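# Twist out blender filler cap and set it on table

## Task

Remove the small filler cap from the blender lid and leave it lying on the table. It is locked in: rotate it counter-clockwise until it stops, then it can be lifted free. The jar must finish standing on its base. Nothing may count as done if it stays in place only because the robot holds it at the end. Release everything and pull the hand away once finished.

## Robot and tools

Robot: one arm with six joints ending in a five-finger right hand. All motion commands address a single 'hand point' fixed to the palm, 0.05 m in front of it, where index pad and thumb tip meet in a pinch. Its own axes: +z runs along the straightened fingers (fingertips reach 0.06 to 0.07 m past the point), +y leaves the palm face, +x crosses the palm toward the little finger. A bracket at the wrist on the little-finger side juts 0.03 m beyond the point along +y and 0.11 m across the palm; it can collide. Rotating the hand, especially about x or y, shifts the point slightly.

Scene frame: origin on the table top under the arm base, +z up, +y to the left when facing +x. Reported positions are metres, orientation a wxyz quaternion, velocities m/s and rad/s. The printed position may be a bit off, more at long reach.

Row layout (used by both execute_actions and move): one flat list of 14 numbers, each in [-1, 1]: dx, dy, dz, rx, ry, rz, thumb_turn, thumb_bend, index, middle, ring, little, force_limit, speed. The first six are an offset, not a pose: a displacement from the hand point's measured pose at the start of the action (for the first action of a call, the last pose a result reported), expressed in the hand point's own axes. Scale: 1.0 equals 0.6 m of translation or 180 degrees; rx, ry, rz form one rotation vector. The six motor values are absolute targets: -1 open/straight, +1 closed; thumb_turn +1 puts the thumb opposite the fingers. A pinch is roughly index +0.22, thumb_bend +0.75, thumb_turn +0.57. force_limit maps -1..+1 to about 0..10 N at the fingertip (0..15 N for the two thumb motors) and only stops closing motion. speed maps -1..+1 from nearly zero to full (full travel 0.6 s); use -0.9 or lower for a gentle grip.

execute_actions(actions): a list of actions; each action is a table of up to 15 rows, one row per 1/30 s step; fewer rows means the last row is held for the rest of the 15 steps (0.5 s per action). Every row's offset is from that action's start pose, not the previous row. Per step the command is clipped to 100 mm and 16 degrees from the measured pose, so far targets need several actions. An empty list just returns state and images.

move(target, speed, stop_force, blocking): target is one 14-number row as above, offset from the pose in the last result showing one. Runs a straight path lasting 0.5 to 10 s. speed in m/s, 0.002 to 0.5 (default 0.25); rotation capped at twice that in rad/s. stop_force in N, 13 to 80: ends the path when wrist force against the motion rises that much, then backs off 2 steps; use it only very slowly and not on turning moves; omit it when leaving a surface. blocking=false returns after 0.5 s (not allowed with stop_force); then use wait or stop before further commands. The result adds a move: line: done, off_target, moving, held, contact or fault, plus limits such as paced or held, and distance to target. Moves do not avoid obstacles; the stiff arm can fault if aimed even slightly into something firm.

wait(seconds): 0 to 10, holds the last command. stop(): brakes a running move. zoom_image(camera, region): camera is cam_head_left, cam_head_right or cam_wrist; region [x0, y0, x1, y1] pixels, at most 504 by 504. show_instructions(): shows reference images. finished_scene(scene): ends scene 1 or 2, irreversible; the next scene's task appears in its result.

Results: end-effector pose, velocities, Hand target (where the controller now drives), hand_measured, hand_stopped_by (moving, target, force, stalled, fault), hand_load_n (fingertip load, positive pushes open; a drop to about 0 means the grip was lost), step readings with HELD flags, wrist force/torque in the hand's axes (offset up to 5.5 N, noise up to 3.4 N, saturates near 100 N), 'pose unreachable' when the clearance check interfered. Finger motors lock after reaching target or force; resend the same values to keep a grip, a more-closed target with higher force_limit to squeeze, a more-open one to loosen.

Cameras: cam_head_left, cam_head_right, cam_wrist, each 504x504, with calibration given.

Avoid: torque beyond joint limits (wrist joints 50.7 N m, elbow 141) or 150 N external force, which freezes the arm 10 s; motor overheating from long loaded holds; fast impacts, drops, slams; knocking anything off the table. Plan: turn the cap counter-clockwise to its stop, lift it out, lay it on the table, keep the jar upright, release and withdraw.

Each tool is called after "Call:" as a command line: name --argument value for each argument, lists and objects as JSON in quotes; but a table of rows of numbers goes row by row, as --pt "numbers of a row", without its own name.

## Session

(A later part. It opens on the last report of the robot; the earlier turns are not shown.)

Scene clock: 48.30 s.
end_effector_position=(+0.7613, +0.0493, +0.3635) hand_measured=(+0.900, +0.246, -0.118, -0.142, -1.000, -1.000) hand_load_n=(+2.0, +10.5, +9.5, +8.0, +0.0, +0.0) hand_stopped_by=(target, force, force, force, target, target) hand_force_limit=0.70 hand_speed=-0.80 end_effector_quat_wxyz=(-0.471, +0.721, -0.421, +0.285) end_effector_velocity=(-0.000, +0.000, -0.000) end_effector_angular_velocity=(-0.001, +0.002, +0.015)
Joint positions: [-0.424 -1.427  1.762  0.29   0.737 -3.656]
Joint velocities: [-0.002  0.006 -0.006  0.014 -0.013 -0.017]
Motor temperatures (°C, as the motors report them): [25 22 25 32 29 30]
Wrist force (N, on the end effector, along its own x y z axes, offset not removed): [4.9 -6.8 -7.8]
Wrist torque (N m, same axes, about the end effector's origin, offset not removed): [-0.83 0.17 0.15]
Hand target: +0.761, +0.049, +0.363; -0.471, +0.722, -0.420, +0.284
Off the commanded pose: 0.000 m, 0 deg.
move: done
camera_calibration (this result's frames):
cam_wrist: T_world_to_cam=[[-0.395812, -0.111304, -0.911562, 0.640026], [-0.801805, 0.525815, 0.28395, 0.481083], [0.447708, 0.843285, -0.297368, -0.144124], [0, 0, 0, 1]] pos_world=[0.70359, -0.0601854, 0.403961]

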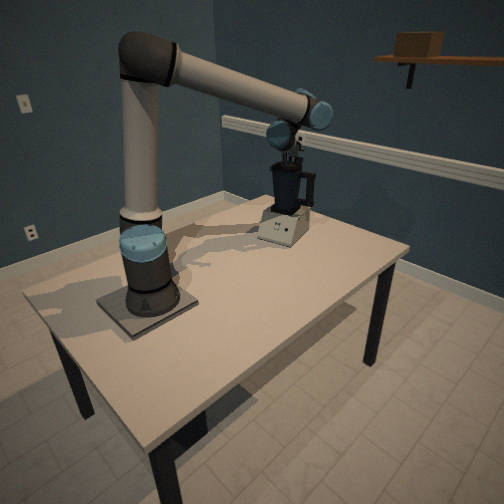

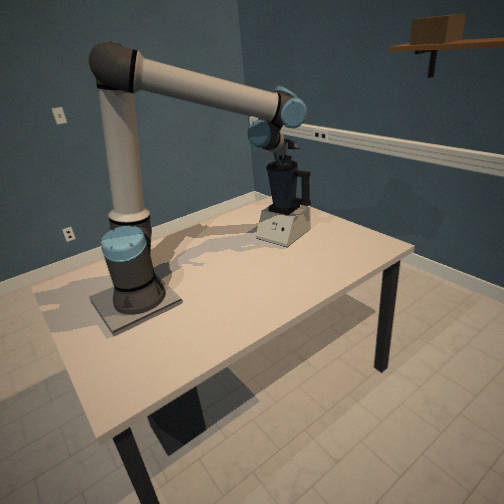

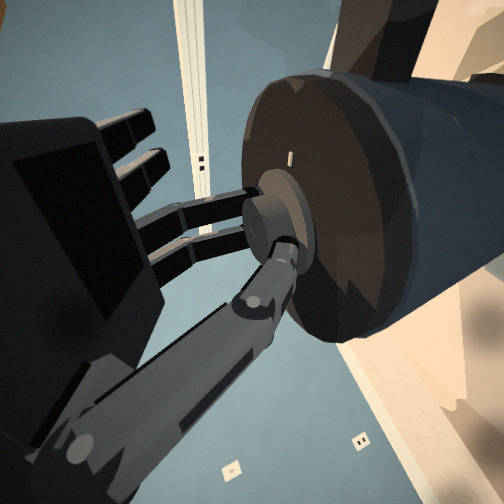

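Call:
move --target '[0.0025,0.0008,-0.0035,0.0008,-0.051,-0.022,0.9,0.56,0.34,0.34,-1,-1,0.7,-0.8]' --speed 0.07

Call:
move --target '[0,-0.006,-0.0026,0,0,0,0.9,0.58,0.36,0.36,-1,-1,0.7,-0.8]' --speed 0.008

Call:
zoom_image --camera "cam_wrist" --region '[190, 130, 370, 310]'

Scene clock: 53.23 s.
end_effector_position=(+0.7602, +0.0470, +0.3639) hand_measured=(+0.900, +0.258, -0.118, -0.142, -1.000, -1.000) hand_load_n=(+8.5, +13.5, +7.5, +8.5, +0.0, +0.0) hand_stopped_by=(target, force, force, force, target, target) hand_force_limit=0.70 hand_speed=-0.80 end_effector_quat_wxyz=(-0.494, +0.755, -0.357, +0.243) end_effector_velocity=(-0.000, +0.000, -0.000) end_effector_angular_velocity=(-0.001, +0.001, +0.012)
Joint positions: [-0.455 -1.348  1.691  0.455  0.583 -3.874]
Joint velocities: [-0.001  0.007 -0.006  0.016 -0.009 -0.019]
Motor temperatures (°C, as the motors report them): [25 22 25 32 29 30]
Wrist force (N, on the end effector, along its own x y z axes, offset not removed): [-1.8 -0.8 -2.2]
Wrist torque (N m, same axes, about the end effector's origin, offset not removed): [-0.30 0.66 0.25]
Hand target: +0.760, +0.047, +0.364; -0.494, +0.755, -0.356, +0.243
Off the commanded pose: 0.000 m, 0 deg.
move: done
camera_calibration (this result's frames):
cam_wrist: T_world_to_cam=[[-0.370285, -0.177789, -0.911746, 0.623435], [-0.880526, 0.379844, 0.283537, 0.548162], [0.295911, 0.907805, -0.297198, -0.0292638], [0, 0, 0, 1]] pos_world=[0.722179, -0.0708107, 0.404293]

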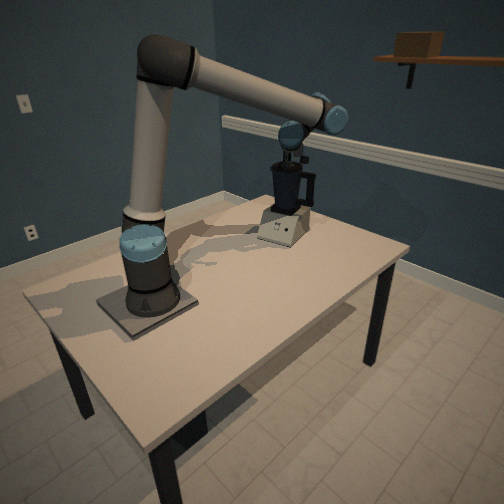

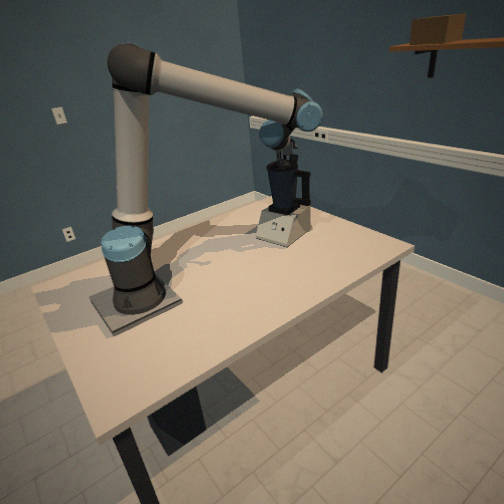

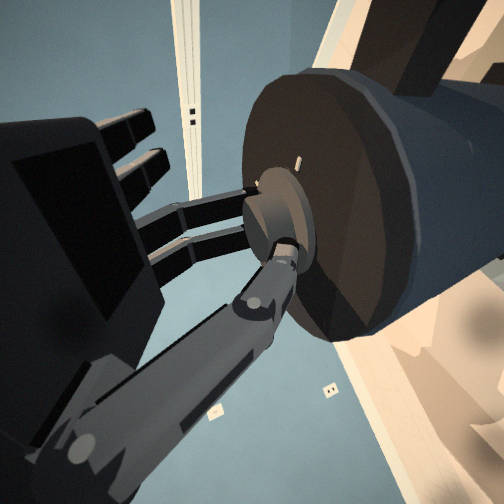

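Scene clock: 53.93 s.
end_effector_position=(+0.7602, +0.0470, +0.3676) hand_measured=(+0.900, +0.256, -0.110, -0.142, -1.000, -1.000) hand_load_n=(+4.0, +15.5, +8.0, +8.0, +0.0, +0.0) hand_stopped_by=(target, force, force, force, target, target) hand_force_limit=0.70 hand_speed=-0.80 end_effector_quat_wxyz=(-0.494, +0.755, -0.357, +0.243) end_effector_velocity=(-0.000, +0.000, +0.002) end_effector_angular_velocity=(+0.001, -0.001, +0.001)
Joint positions: [-0.455 -1.351  1.687  0.462  0.583 -3.874]
Joint velocities: [-0.    -0.001 -0.002  0.002 -0.001  0.001]
Motor temperatures (°C, as the motors report them): [25 22 25 32 29 30]
Wrist force (N, on the end effector, along its own x y z axes, offset not removed): [-1.1 4.5 0.7]
Wrist torque (N m, same axes, about the end effector's origin, offset not removed): [-0.77 0.28 0.17]
Hand target: +0.760, +0.047, +0.368; -0.494, +0.755, -0.357, +0.243
Off the commanded pose: 0.000 m, 0 deg.
move: done
camera_calibration (this result's frames):
cam_wrist: T_world_to_cam=[[-0.370348, -0.17773, -0.911732, 0.626842], [-0.88048, 0.379907, 0.283595, 0.54704], [0.29597, 0.90779, -0.297185, -0.0281741], [0, 0, 0, 1]] pos_world=[0.722146, -0.0708399, 0.408001]

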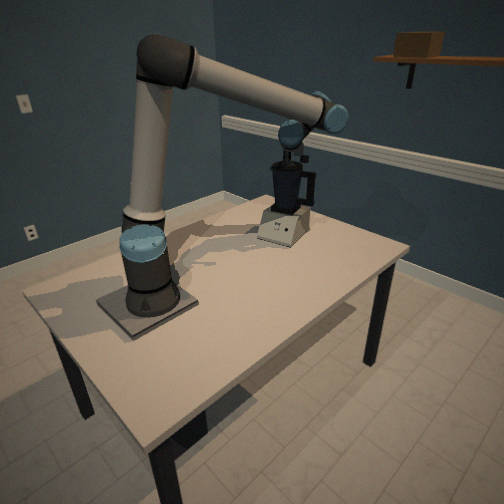

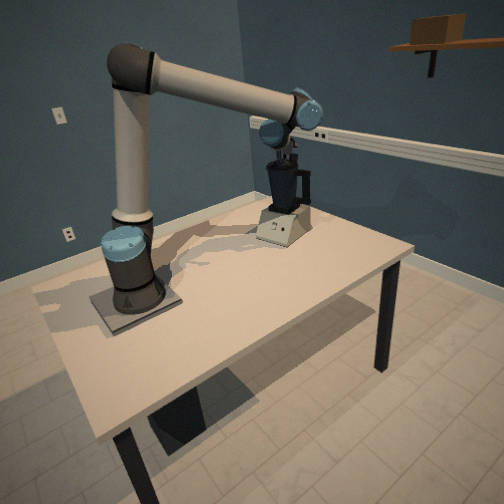

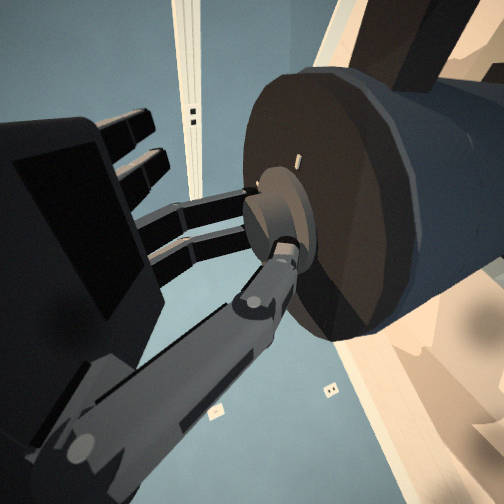

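Region (190, 130, 370, 310) of cam_wrist's 504x504 image, scaled by 2.800, with more detail than that image has.

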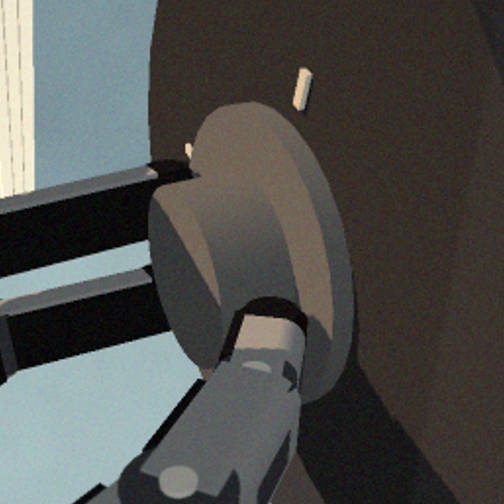

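Call:
move --target '[0,0.0045,0.003,0,0.016,0.007,0.9,0.58,0.36,0.36,-1,-1,0.7,-0.8]' --speed 0.03

Call:
move --target '[0,-0.009,-0.0039,0,0,0,0.9,0.58,0.38,0.38,-1,-1,0.7,-0.8]' --speed 0.008

Scene clock: 57.40 s.
end_effector_position=(+0.7607, +0.0473, +0.3645) hand_measured=(+0.900, +0.256, -0.110, -0.142, -1.000, -1.000) hand_load_n=(-1.0, +14.5, +7.0, +9.0, +0.0, +0.0) hand_stopped_by=(target, force, force, force, target, target) hand_force_limit=0.70 hand_speed=-0.80 end_effector_quat_wxyz=(-0.487, +0.745, -0.377, +0.256) end_effector_velocity=(-0.000, -0.000, -0.001) end_effector_angular_velocity=(-0.001, +0.001, -0.014)
Joint positions: [-0.447 -1.375  1.714  0.397  0.626 -3.799]
Joint velocities: [ 0.002 -0.006  0.007 -0.014  0.012  0.017]
Motor temperatures (°C, as the motors report them): [25 22 25 32 29 30]
Wrist force (N, on the end effector, along its own x y z axes, offset not removed): [-0.9 -2.5 -0.6]
Wrist torque (N m, same axes, about the end effector's origin, offset not removed): [-0.95 0.17 -0.03]
Hand target: +0.761, +0.047, +0.364; -0.487, +0.745, -0.377, +0.256
Off the commanded pose: 0.000 m, 0 deg.
move: done
camera_calibration (this result's frames):
cam_wrist: T_world_to_cam=[[-0.379012, -0.157045, -0.911969, 0.629983], [-0.859016, 0.426213, 0.283609, 0.529683], [0.344154, 0.890887, -0.296444, -0.0656372], [0, 0, 0, 1]] pos_world=[0.716367, -0.068347, 0.404845]

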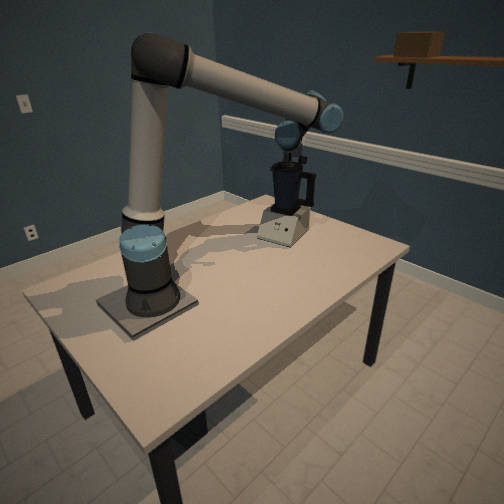

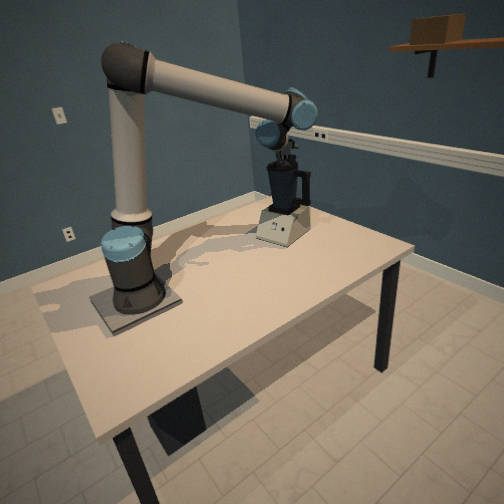

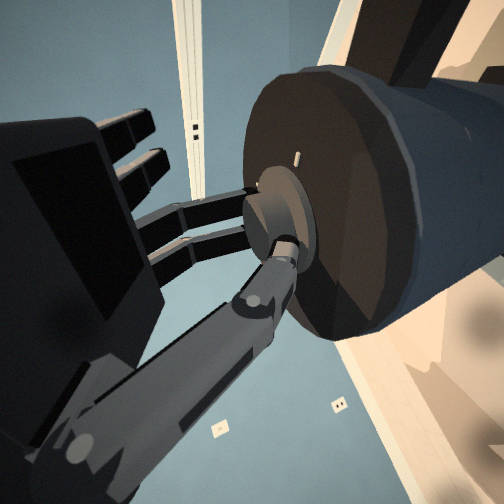

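Scene clock: 58.37 s.
end_effector_position=(+0.7606, +0.0473, +0.3703) hand_measured=(+0.900, +0.256, -0.102, -0.142, -1.000, -1.000) hand_load_n=(-0.5, +15.5, +9.5, +7.5, +0.0, +0.0) hand_stopped_by=(target, force, force, force, target, target) hand_force_limit=0.70 hand_speed=-0.80 end_effector_quat_wxyz=(-0.487, +0.745, -0.377, +0.256) end_effector_velocity=(+0.000, -0.000, +0.002) end_effector_angular_velocity=(-0.000, -0.001, +0.000)
Joint positions: [-0.447 -1.378  1.707  0.407  0.626 -3.799]
Joint velocities: [-0.    -0.001 -0.003  0.004 -0.    -0.   ]
Motor temperatures (°C, as the motors report them): [25 22 25 32 29 30]
Wrist force (N, on the end effector, along its own x y z axes, offset not removed): [-0.6 2.3 2.8]
Wrist torque (N m, same axes, about the end effector's origin, offset not removed): [-0.55 0.04 0.17]
Hand target: +0.761, +0.047, +0.370; -0.487, +0.745, -0.377, +0.256
Off the commanded pose: 0.000 m, 0 deg.
move: done
camera_calibration (this result's frames):
cam_wrist: T_world_to_cam=[[-0.378978, -0.157056, -0.911981, 0.635177], [-0.859028, 0.426212, 0.283574, 0.528016], [0.34416, 0.890885, -0.29644, -0.0639664], [0, 0, 0, 1]] pos_world=[0.716314, -0.0683018, 0.410575]

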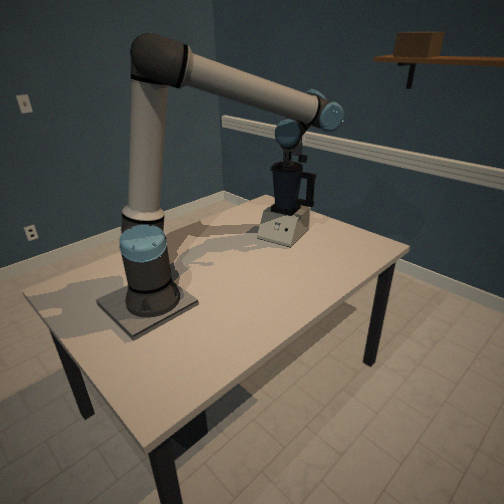

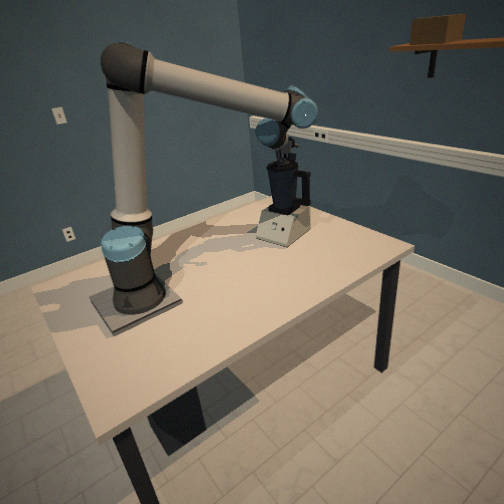

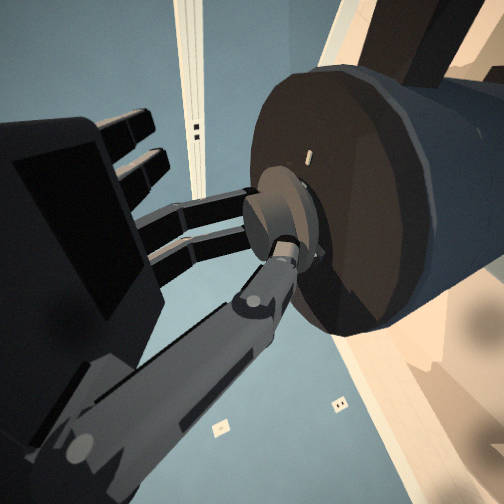

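Coming out now.

Call:
move --target '[0.001,-0.084,-0.036,0,0,0,0.9,0.58,0.38,0.38,-1,-1,0.7,-0.8]' --speed 0.035

Scene clock: 62.27 s.
end_effector_position=(+0.7606, +0.0474, +0.4249) hand_measured=(+0.900, +0.256, -0.102, -0.142, -1.000, -1.000) hand_load_n=(-0.5, +15.5, +10.0, +8.0, +0.0, +0.0) hand_stopped_by=(target, force, force, force, target, target) hand_force_limit=0.70 hand_speed=-0.80 end_effector_quat_wxyz=(-0.487, +0.745, -0.377, +0.256) end_effector_velocity=(-0.000, +0.000, +0.002) end_effector_angular_velocity=(+0.001, +0.000, +0.000)
Joint positions: [-0.447 -1.404  1.638  0.501  0.626 -3.798]
Joint velocities: [-0.    -0.001 -0.003  0.004 -0.001 -0.   ]
Motor temperatures (°C, as the motors report them): [25 22 25 32 29 30]
Wrist force (N, on the end effector, along its own x y z axes, offset not removed): [-1.5 -0.8 0.9]
Wrist torque (N m, same axes, about the end effector's origin, offset not removed): [-0.37 0.08 0.11]
Hand target: +0.761, +0.047, +0.425; -0.487, +0.745, -0.377, +0.256
Off the commanded pose: 0.000 m, 0 deg.
move: done
camera_calibration (this result's frames):
cam_wrist: T_world_to_cam=[[-0.379026, -0.156953, -0.911979, 0.685047], [-0.858992, 0.426234, 0.283649, 0.51243], [0.344197, 0.890893, -0.296375, -0.0479193], [0, 0, 0, 1]] pos_world=[0.716318, -0.0682039, 0.465196]

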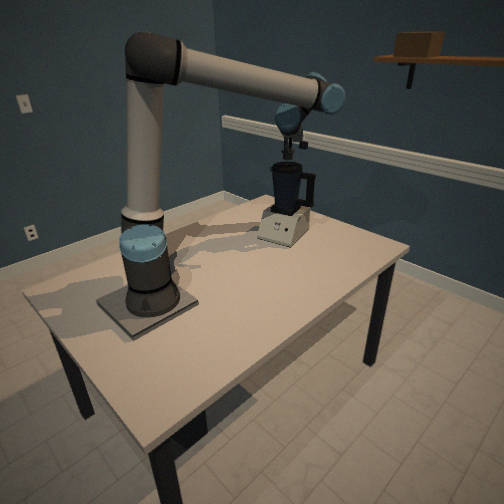

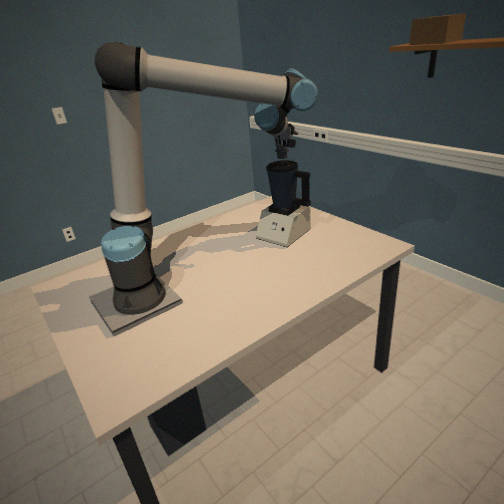

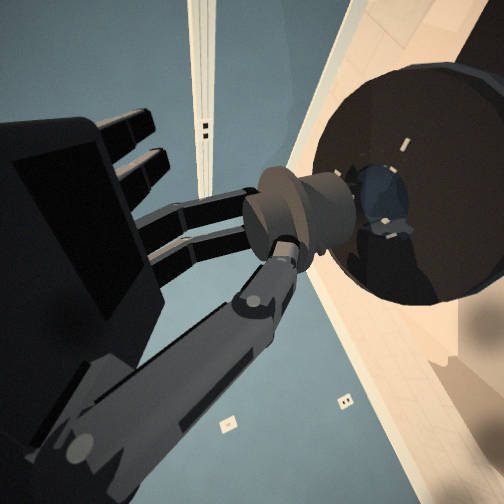

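Call:
move --target '[0.281,0.1645,-0.3735,-0.004,0.255,0.11,0.9,0.58,0.38,0.38,-1,-1,0.7,-0.8]' --speed 0.3

Call:
move --target '[-0.008,0.551,0.237,0,0,0,0.9,0.58,0.38,0.38,-1,-1,0.7,-0.8]' --speed 0.3

Call:
move --target '[0,0.04,0.017,0,0,0,0.9,0.58,0.38,0.38,-1,-1,0.7,-0.8]' --speed 0.008 --stop_force 13

Scene clock: 68.93 s.
end_effector_position=(+0.6605, -0.2322, +0.4248) hand_measured=(+0.900, +0.256, -0.102, -0.142, -1.000, -1.000) hand_load_n=(-0.5, +15.5, +10.0, +8.0, +0.0, +0.0) hand_stopped_by=(target, force, force, force, target, target) hand_force_limit=0.70 hand_speed=-0.80 end_effector_quat_wxyz=(+0.333, -0.516, +0.657, -0.437) end_effector_velocity=(-0.001, -0.002, -0.001) end_effector_angular_velocity=(+0.002, +0.001, -0.007)
Joint positions: [-0.79  -1.665  1.877  0.25   1.067 -3.396]
Joint velocities: [-0.002 -0.001  0.002 -0.001  0.004  0.003]
Motor temperatures (°C, as the motors report them): [25 22 25 32 29 30]
Wrist force (N, on the end effector, along its own x y z axes, offset not removed): [-2.8 -2.2 -1.6]
Wrist torque (N m, same axes, about the end effector's origin, offset not removed): [-0.47 0.44 -0.10]
Hand target: +0.660, -0.232, +0.425; +0.333, -0.516, +0.657, -0.437
Off the commanded pose: 0.000 m, 0 deg.
move: done
camera_calibration (this result's frames):
cam_wrist: T_world_to_cam=[[-0.365726, 0.190046, -0.911113, 0.674531], [-0.225984, 0.931504, 0.285011, 0.24431], [0.902871, 0.310132, -0.297728, -0.26761], [0, 0, 0, 1]] pos_world=[0.543521, -0.272774, 0.465268]

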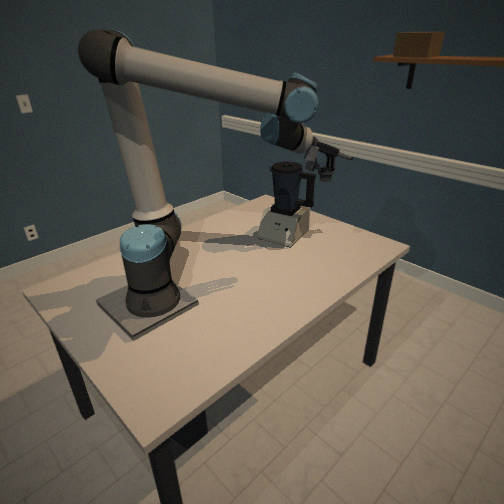

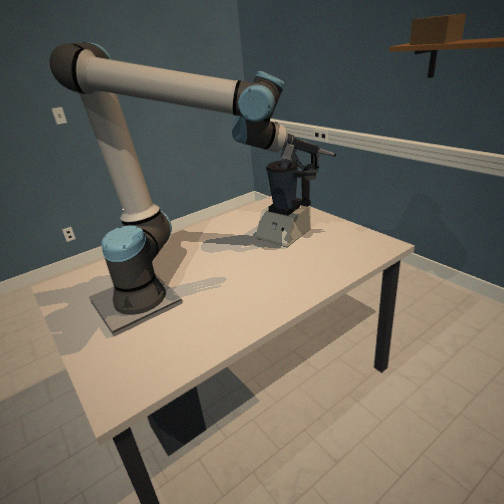

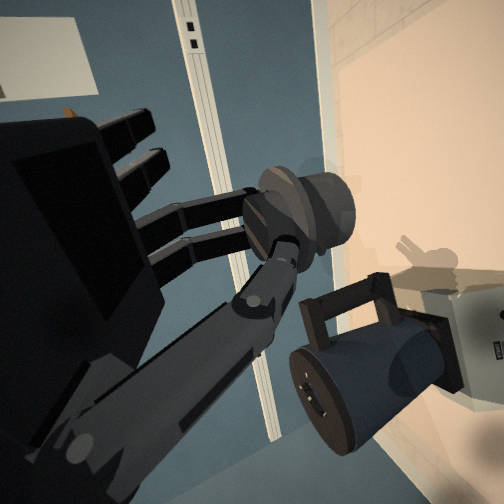

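Scene clock: 70.80 s.
end_effector_position=(+0.6597, -0.2316, +0.0652) hand_measured=(+0.900, +0.256, -0.102, -0.142, -1.000, -1.000) hand_load_n=(-0.5, +15.5, +10.0, +8.0, +0.0, +0.0) hand_stopped_by=(target, force, force, force, target, target) hand_force_limit=0.70 hand_speed=-0.80 end_effector_quat_wxyz=(+0.333, -0.516, +0.657, -0.437) end_effector_velocity=(+0.001, -0.001, -0.002) end_effector_angular_velocity=(-0.001, -0.002, -0.001)
Joint positions: [-0.79  -1.301  2.236 -0.474  1.067 -3.397]
Joint velocities: [ 0.001  0.004 -0.001 -0.006  0.002  0.002]
Motor temperatures (°C, as the motors report them): [25 22 25 32 29 30]
Wrist force (N, on the end effector, along its own x y z axes, offset not removed): [-2.9 -1.7 1.4]
Wrist torque (N m, same axes, about the end effector's origin, offset not removed): [-0.61 0.30 -0.05]
Hand target: +0.660, -0.232, +0.065; +0.333, -0.516, +0.657, -0.437
Off the commanded pose: 0.001 m, 0 deg.
move: done
camera_calibration (this result's frames):
cam_wrist: T_world_to_cam=[[-0.36579, 0.190061, -0.911084, 0.346568], [-0.225946, 0.931506, 0.285036, 0.346047], [0.902855, 0.310119, -0.297792, -0.37418], [0, 0, 0, 1]] pos_world=[0.542789, -0.272174, 0.105689]

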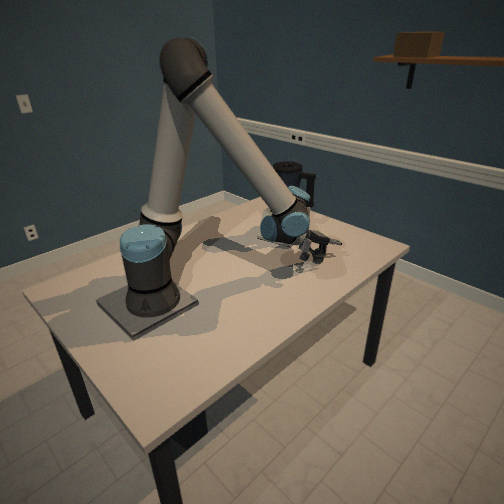

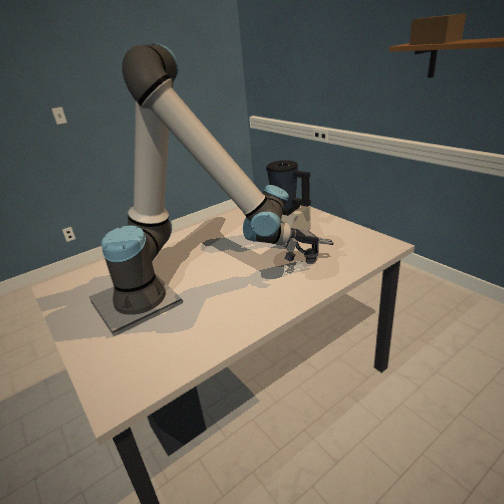

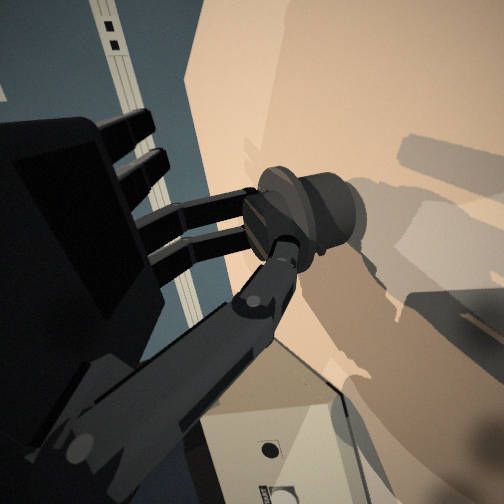

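Scene clock: 72.77 s.
end_effector_position=(+0.6596, -0.2317, +0.0524) hand_measured=(+0.900, +0.256, -0.102, -0.142, -1.000, -1.000) hand_load_n=(-1.0, +13.5, +10.5, +9.5, +0.0, +0.0) hand_stopped_by=(target, force, force, force, target, target) hand_force_limit=0.70 hand_speed=-0.80 end_effector_quat_wxyz=(+0.333, -0.516, +0.657, -0.437) end_effector_velocity=(-0.001, +0.001, +0.001) end_effector_angular_velocity=(+0.002, +0.004, +0.000)
Joint positions: [-0.791 -1.279  2.241 -0.501  1.067 -3.397]
Joint velocities: [ 0.    -0.003  0.     0.007  0.    -0.001]
Motor temperatures (°C, as the motors report them): [25 22 25 32 29 30]
Wrist force (N, on the end effector, along its own x y z axes, offset not removed): [0.9 -16.7 -7.0]
Wrist torque (N m, same axes, about the end effector's origin, offset not removed): [-0.42 0.03 -0.10]
Hand target: +0.660, -0.232, +0.053; +0.333, -0.516, +0.657, -0.437
Off the commanded pose: 0.013 m, 0 deg.
move: contact
camera_calibration (this result's frames):
cam_wrist: T_world_to_cam=[[-0.365811, 0.190087, -0.91107, 0.334877], [-0.226032, 0.931465, 0.285099, 0.349777], [0.902824, 0.310224, -0.297775, -0.377792], [0, 0, 0, 1]] pos_world=[0.542643, -0.272261, 0.0928789]

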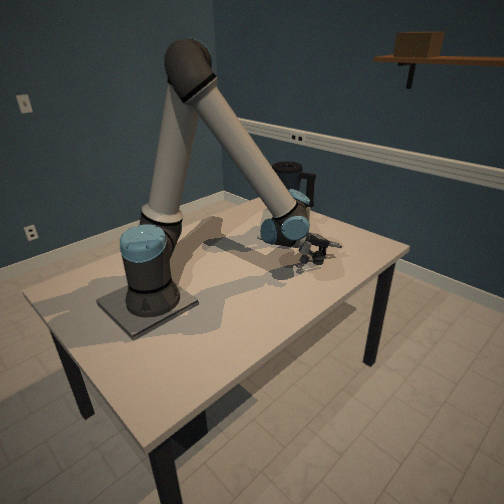

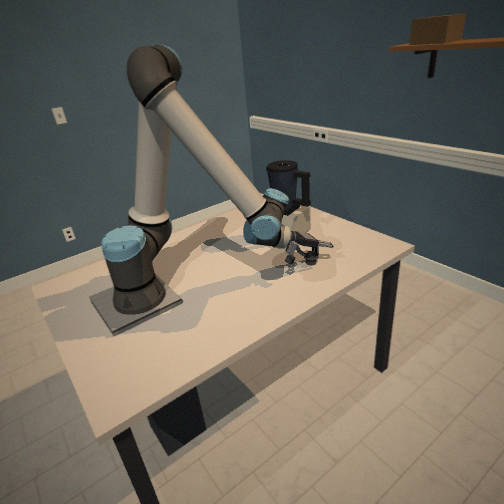

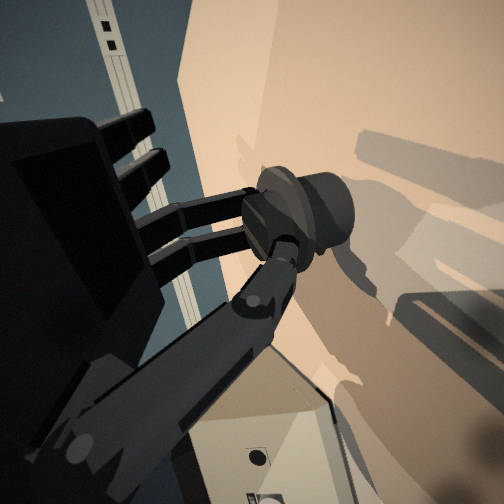

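Call:
execute_actions --actions '[[[0,-0.002,-0.001,0,0,0,0.9,0.2,-0.38,-0.38,-1,-1,0.7,-0.7]],[[0,-0.003,-0.005,0,0,0,0.9,0.2,-0.38,-0.38,-1,-1,0.7,-0.7]]]'

Call:
move --target '[0.02,-0.3,-0.16,0,0,0,0.9,0.2,-0.38,-0.38,-1,-1,0.7,-0.7]'

Scene clock: 76.57 s.
end_effector_position=(+0.6576, -0.2311, +0.0565) hand_measured=(+0.900, +0.200, -0.380, -0.380, -1.000, -1.000) hand_load_n=(+0.0, +0.0, +0.0, +0.0, +0.0, +0.0) hand_stopped_by=(target, target, target, target, target, target) hand_force_limit=0.70 hand_speed=-0.70 end_effector_quat_wxyz=(+0.333, -0.516, +0.657, -0.437) end_effector_velocity=(-0.001, +0.000, +0.000) end_effector_angular_velocity=(+0.000, +0.001, +0.000)
Joint positions: [-0.793 -1.289  2.244 -0.493  1.065 -3.398]
Joint velocities: [-0.001 -0.001  0.001  0.001 -0.001 -0.001]
Motor temperatures (°C, as the motors report them): [25 22 25 32 29 30]
Wrist force (N, on the end effector, along its own x y z axes, offset not removed): [-4.0 -2.4 1.6]
Wrist torque (N m, same axes, about the end effector's origin, offset not removed): [-0.65 0.51 -0.08]
Hand target: +0.658, -0.231, +0.057; +0.333, -0.516, +0.657, -0.437
Off the commanded pose: 0.000 m, 0 deg.
Step readings (end_effector_position; steps 1 to 15: 1st action; 16 to 30: 2nd action):
0: (+0.6596, -0.2318, +0.0528)
1: (+0.6596, -0.2318, +0.0528)
2: (+0.6596, -0.2318, +0.0530)
4: (+0.6596, -0.2317, +0.0533)
8: (+0.6595, -0.2317, +0.0536)
15: (+0.6595, -0.2317, +0.0537)
16: (+0.6595, -0.2317, +0.0538)
17: (+0.6593, -0.2317, +0.0543)
19: (+0.6586, -0.2314, +0.0553)
23: (+0.6579, -0.2312, +0.0562)
30: end_effector_position above
camera_calibration (this result's frames):
cam_wrist: T_world_to_cam=[[-0.365822, 0.190091, -0.911065, 0.337803], [-0.225979, 0.931482, 0.285088, 0.347582], [0.902833, 0.310173, -0.2978, -0.374964], [0, 0, 0, 1]] pos_world=[0.540652, -0.271676, 0.0970042]

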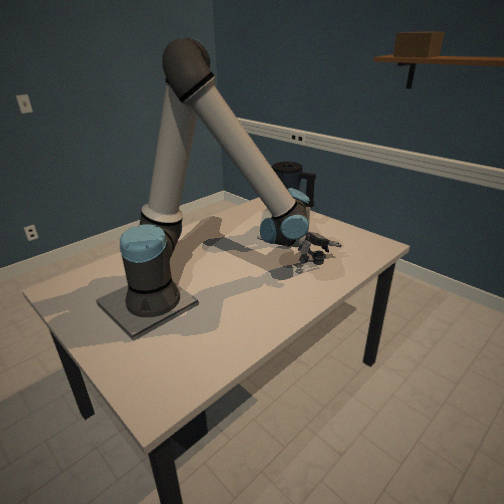

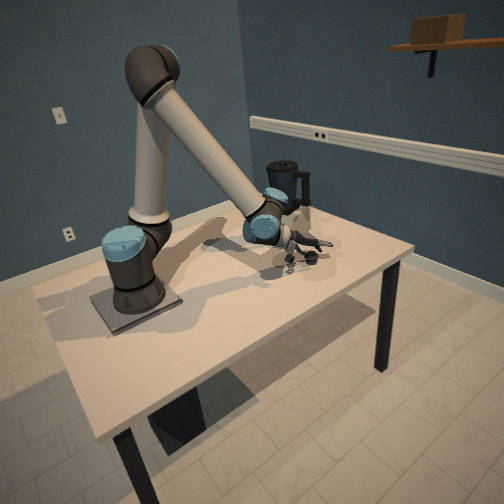

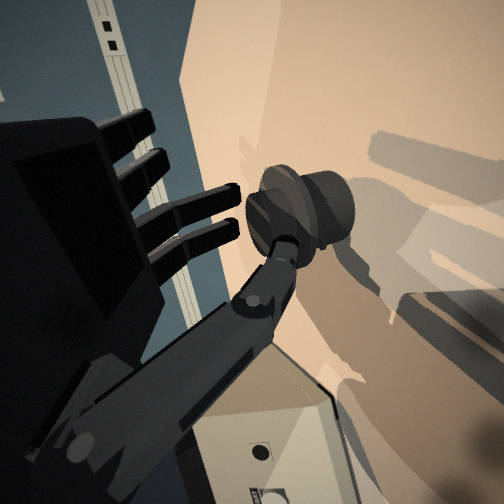

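Scene clock: 78.00 s.
end_effector_position=(+0.6392, -0.2363, +0.2596) hand_measured=(+0.900, +0.200, -0.380, -0.380, -1.000, -1.000) hand_load_n=(+0.0, +0.0, +0.0, +0.0, +0.0, +0.0) hand_stopped_by=(target, target, target, target, target, target) hand_force_limit=0.70 hand_speed=-0.70 end_effector_quat_wxyz=(+0.333, -0.516, +0.657, -0.437) end_effector_velocity=(-0.001, +0.000, +0.002) end_effector_angular_velocity=(+0.000, +0.001, +0.001)
Joint positions: [-0.832 -1.585  2.114 -0.057  1.03  -3.418]
Joint velocities: [-0.001 -0.002 -0.002  0.006 -0.002 -0.002]
Motor temperatures (°C, as the motors report them): [25 22 25 32 29 30]
Wrist force (N, on the end effector, along its own x y z axes, offset not removed): [-2.0 -0.4 1.0]
Wrist torque (N m, same axes, about the end effector's origin, offset not removed): [-0.28 0.07 0.02]
Hand target: +0.639, -0.236, +0.260; +0.333, -0.516, +0.657, -0.437
Off the commanded pose: 0.001 m, 0 deg.
move: done
camera_calibration (this result's frames):
cam_wrist: T_world_to_cam=[[-0.365799, 0.190031, -0.911087, 0.517082], [-0.22595, 0.931513, 0.28501, 0.290327], [0.90285, 0.310116, -0.297809, -0.296295], [0, 0, 0, 1]] pos_world=[0.522258, -0.276819, 0.300121]

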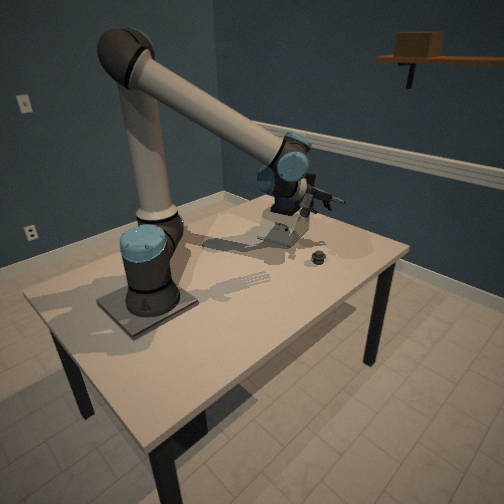

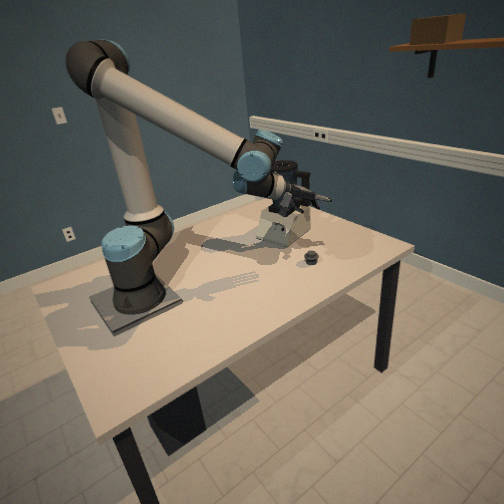

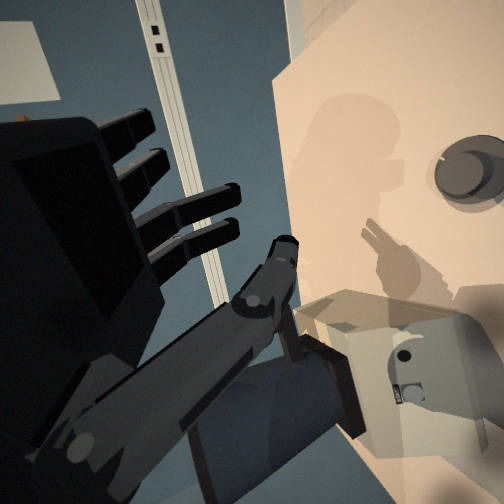

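Call:
finished_scene --scene 2

The scene is finished: the task was done.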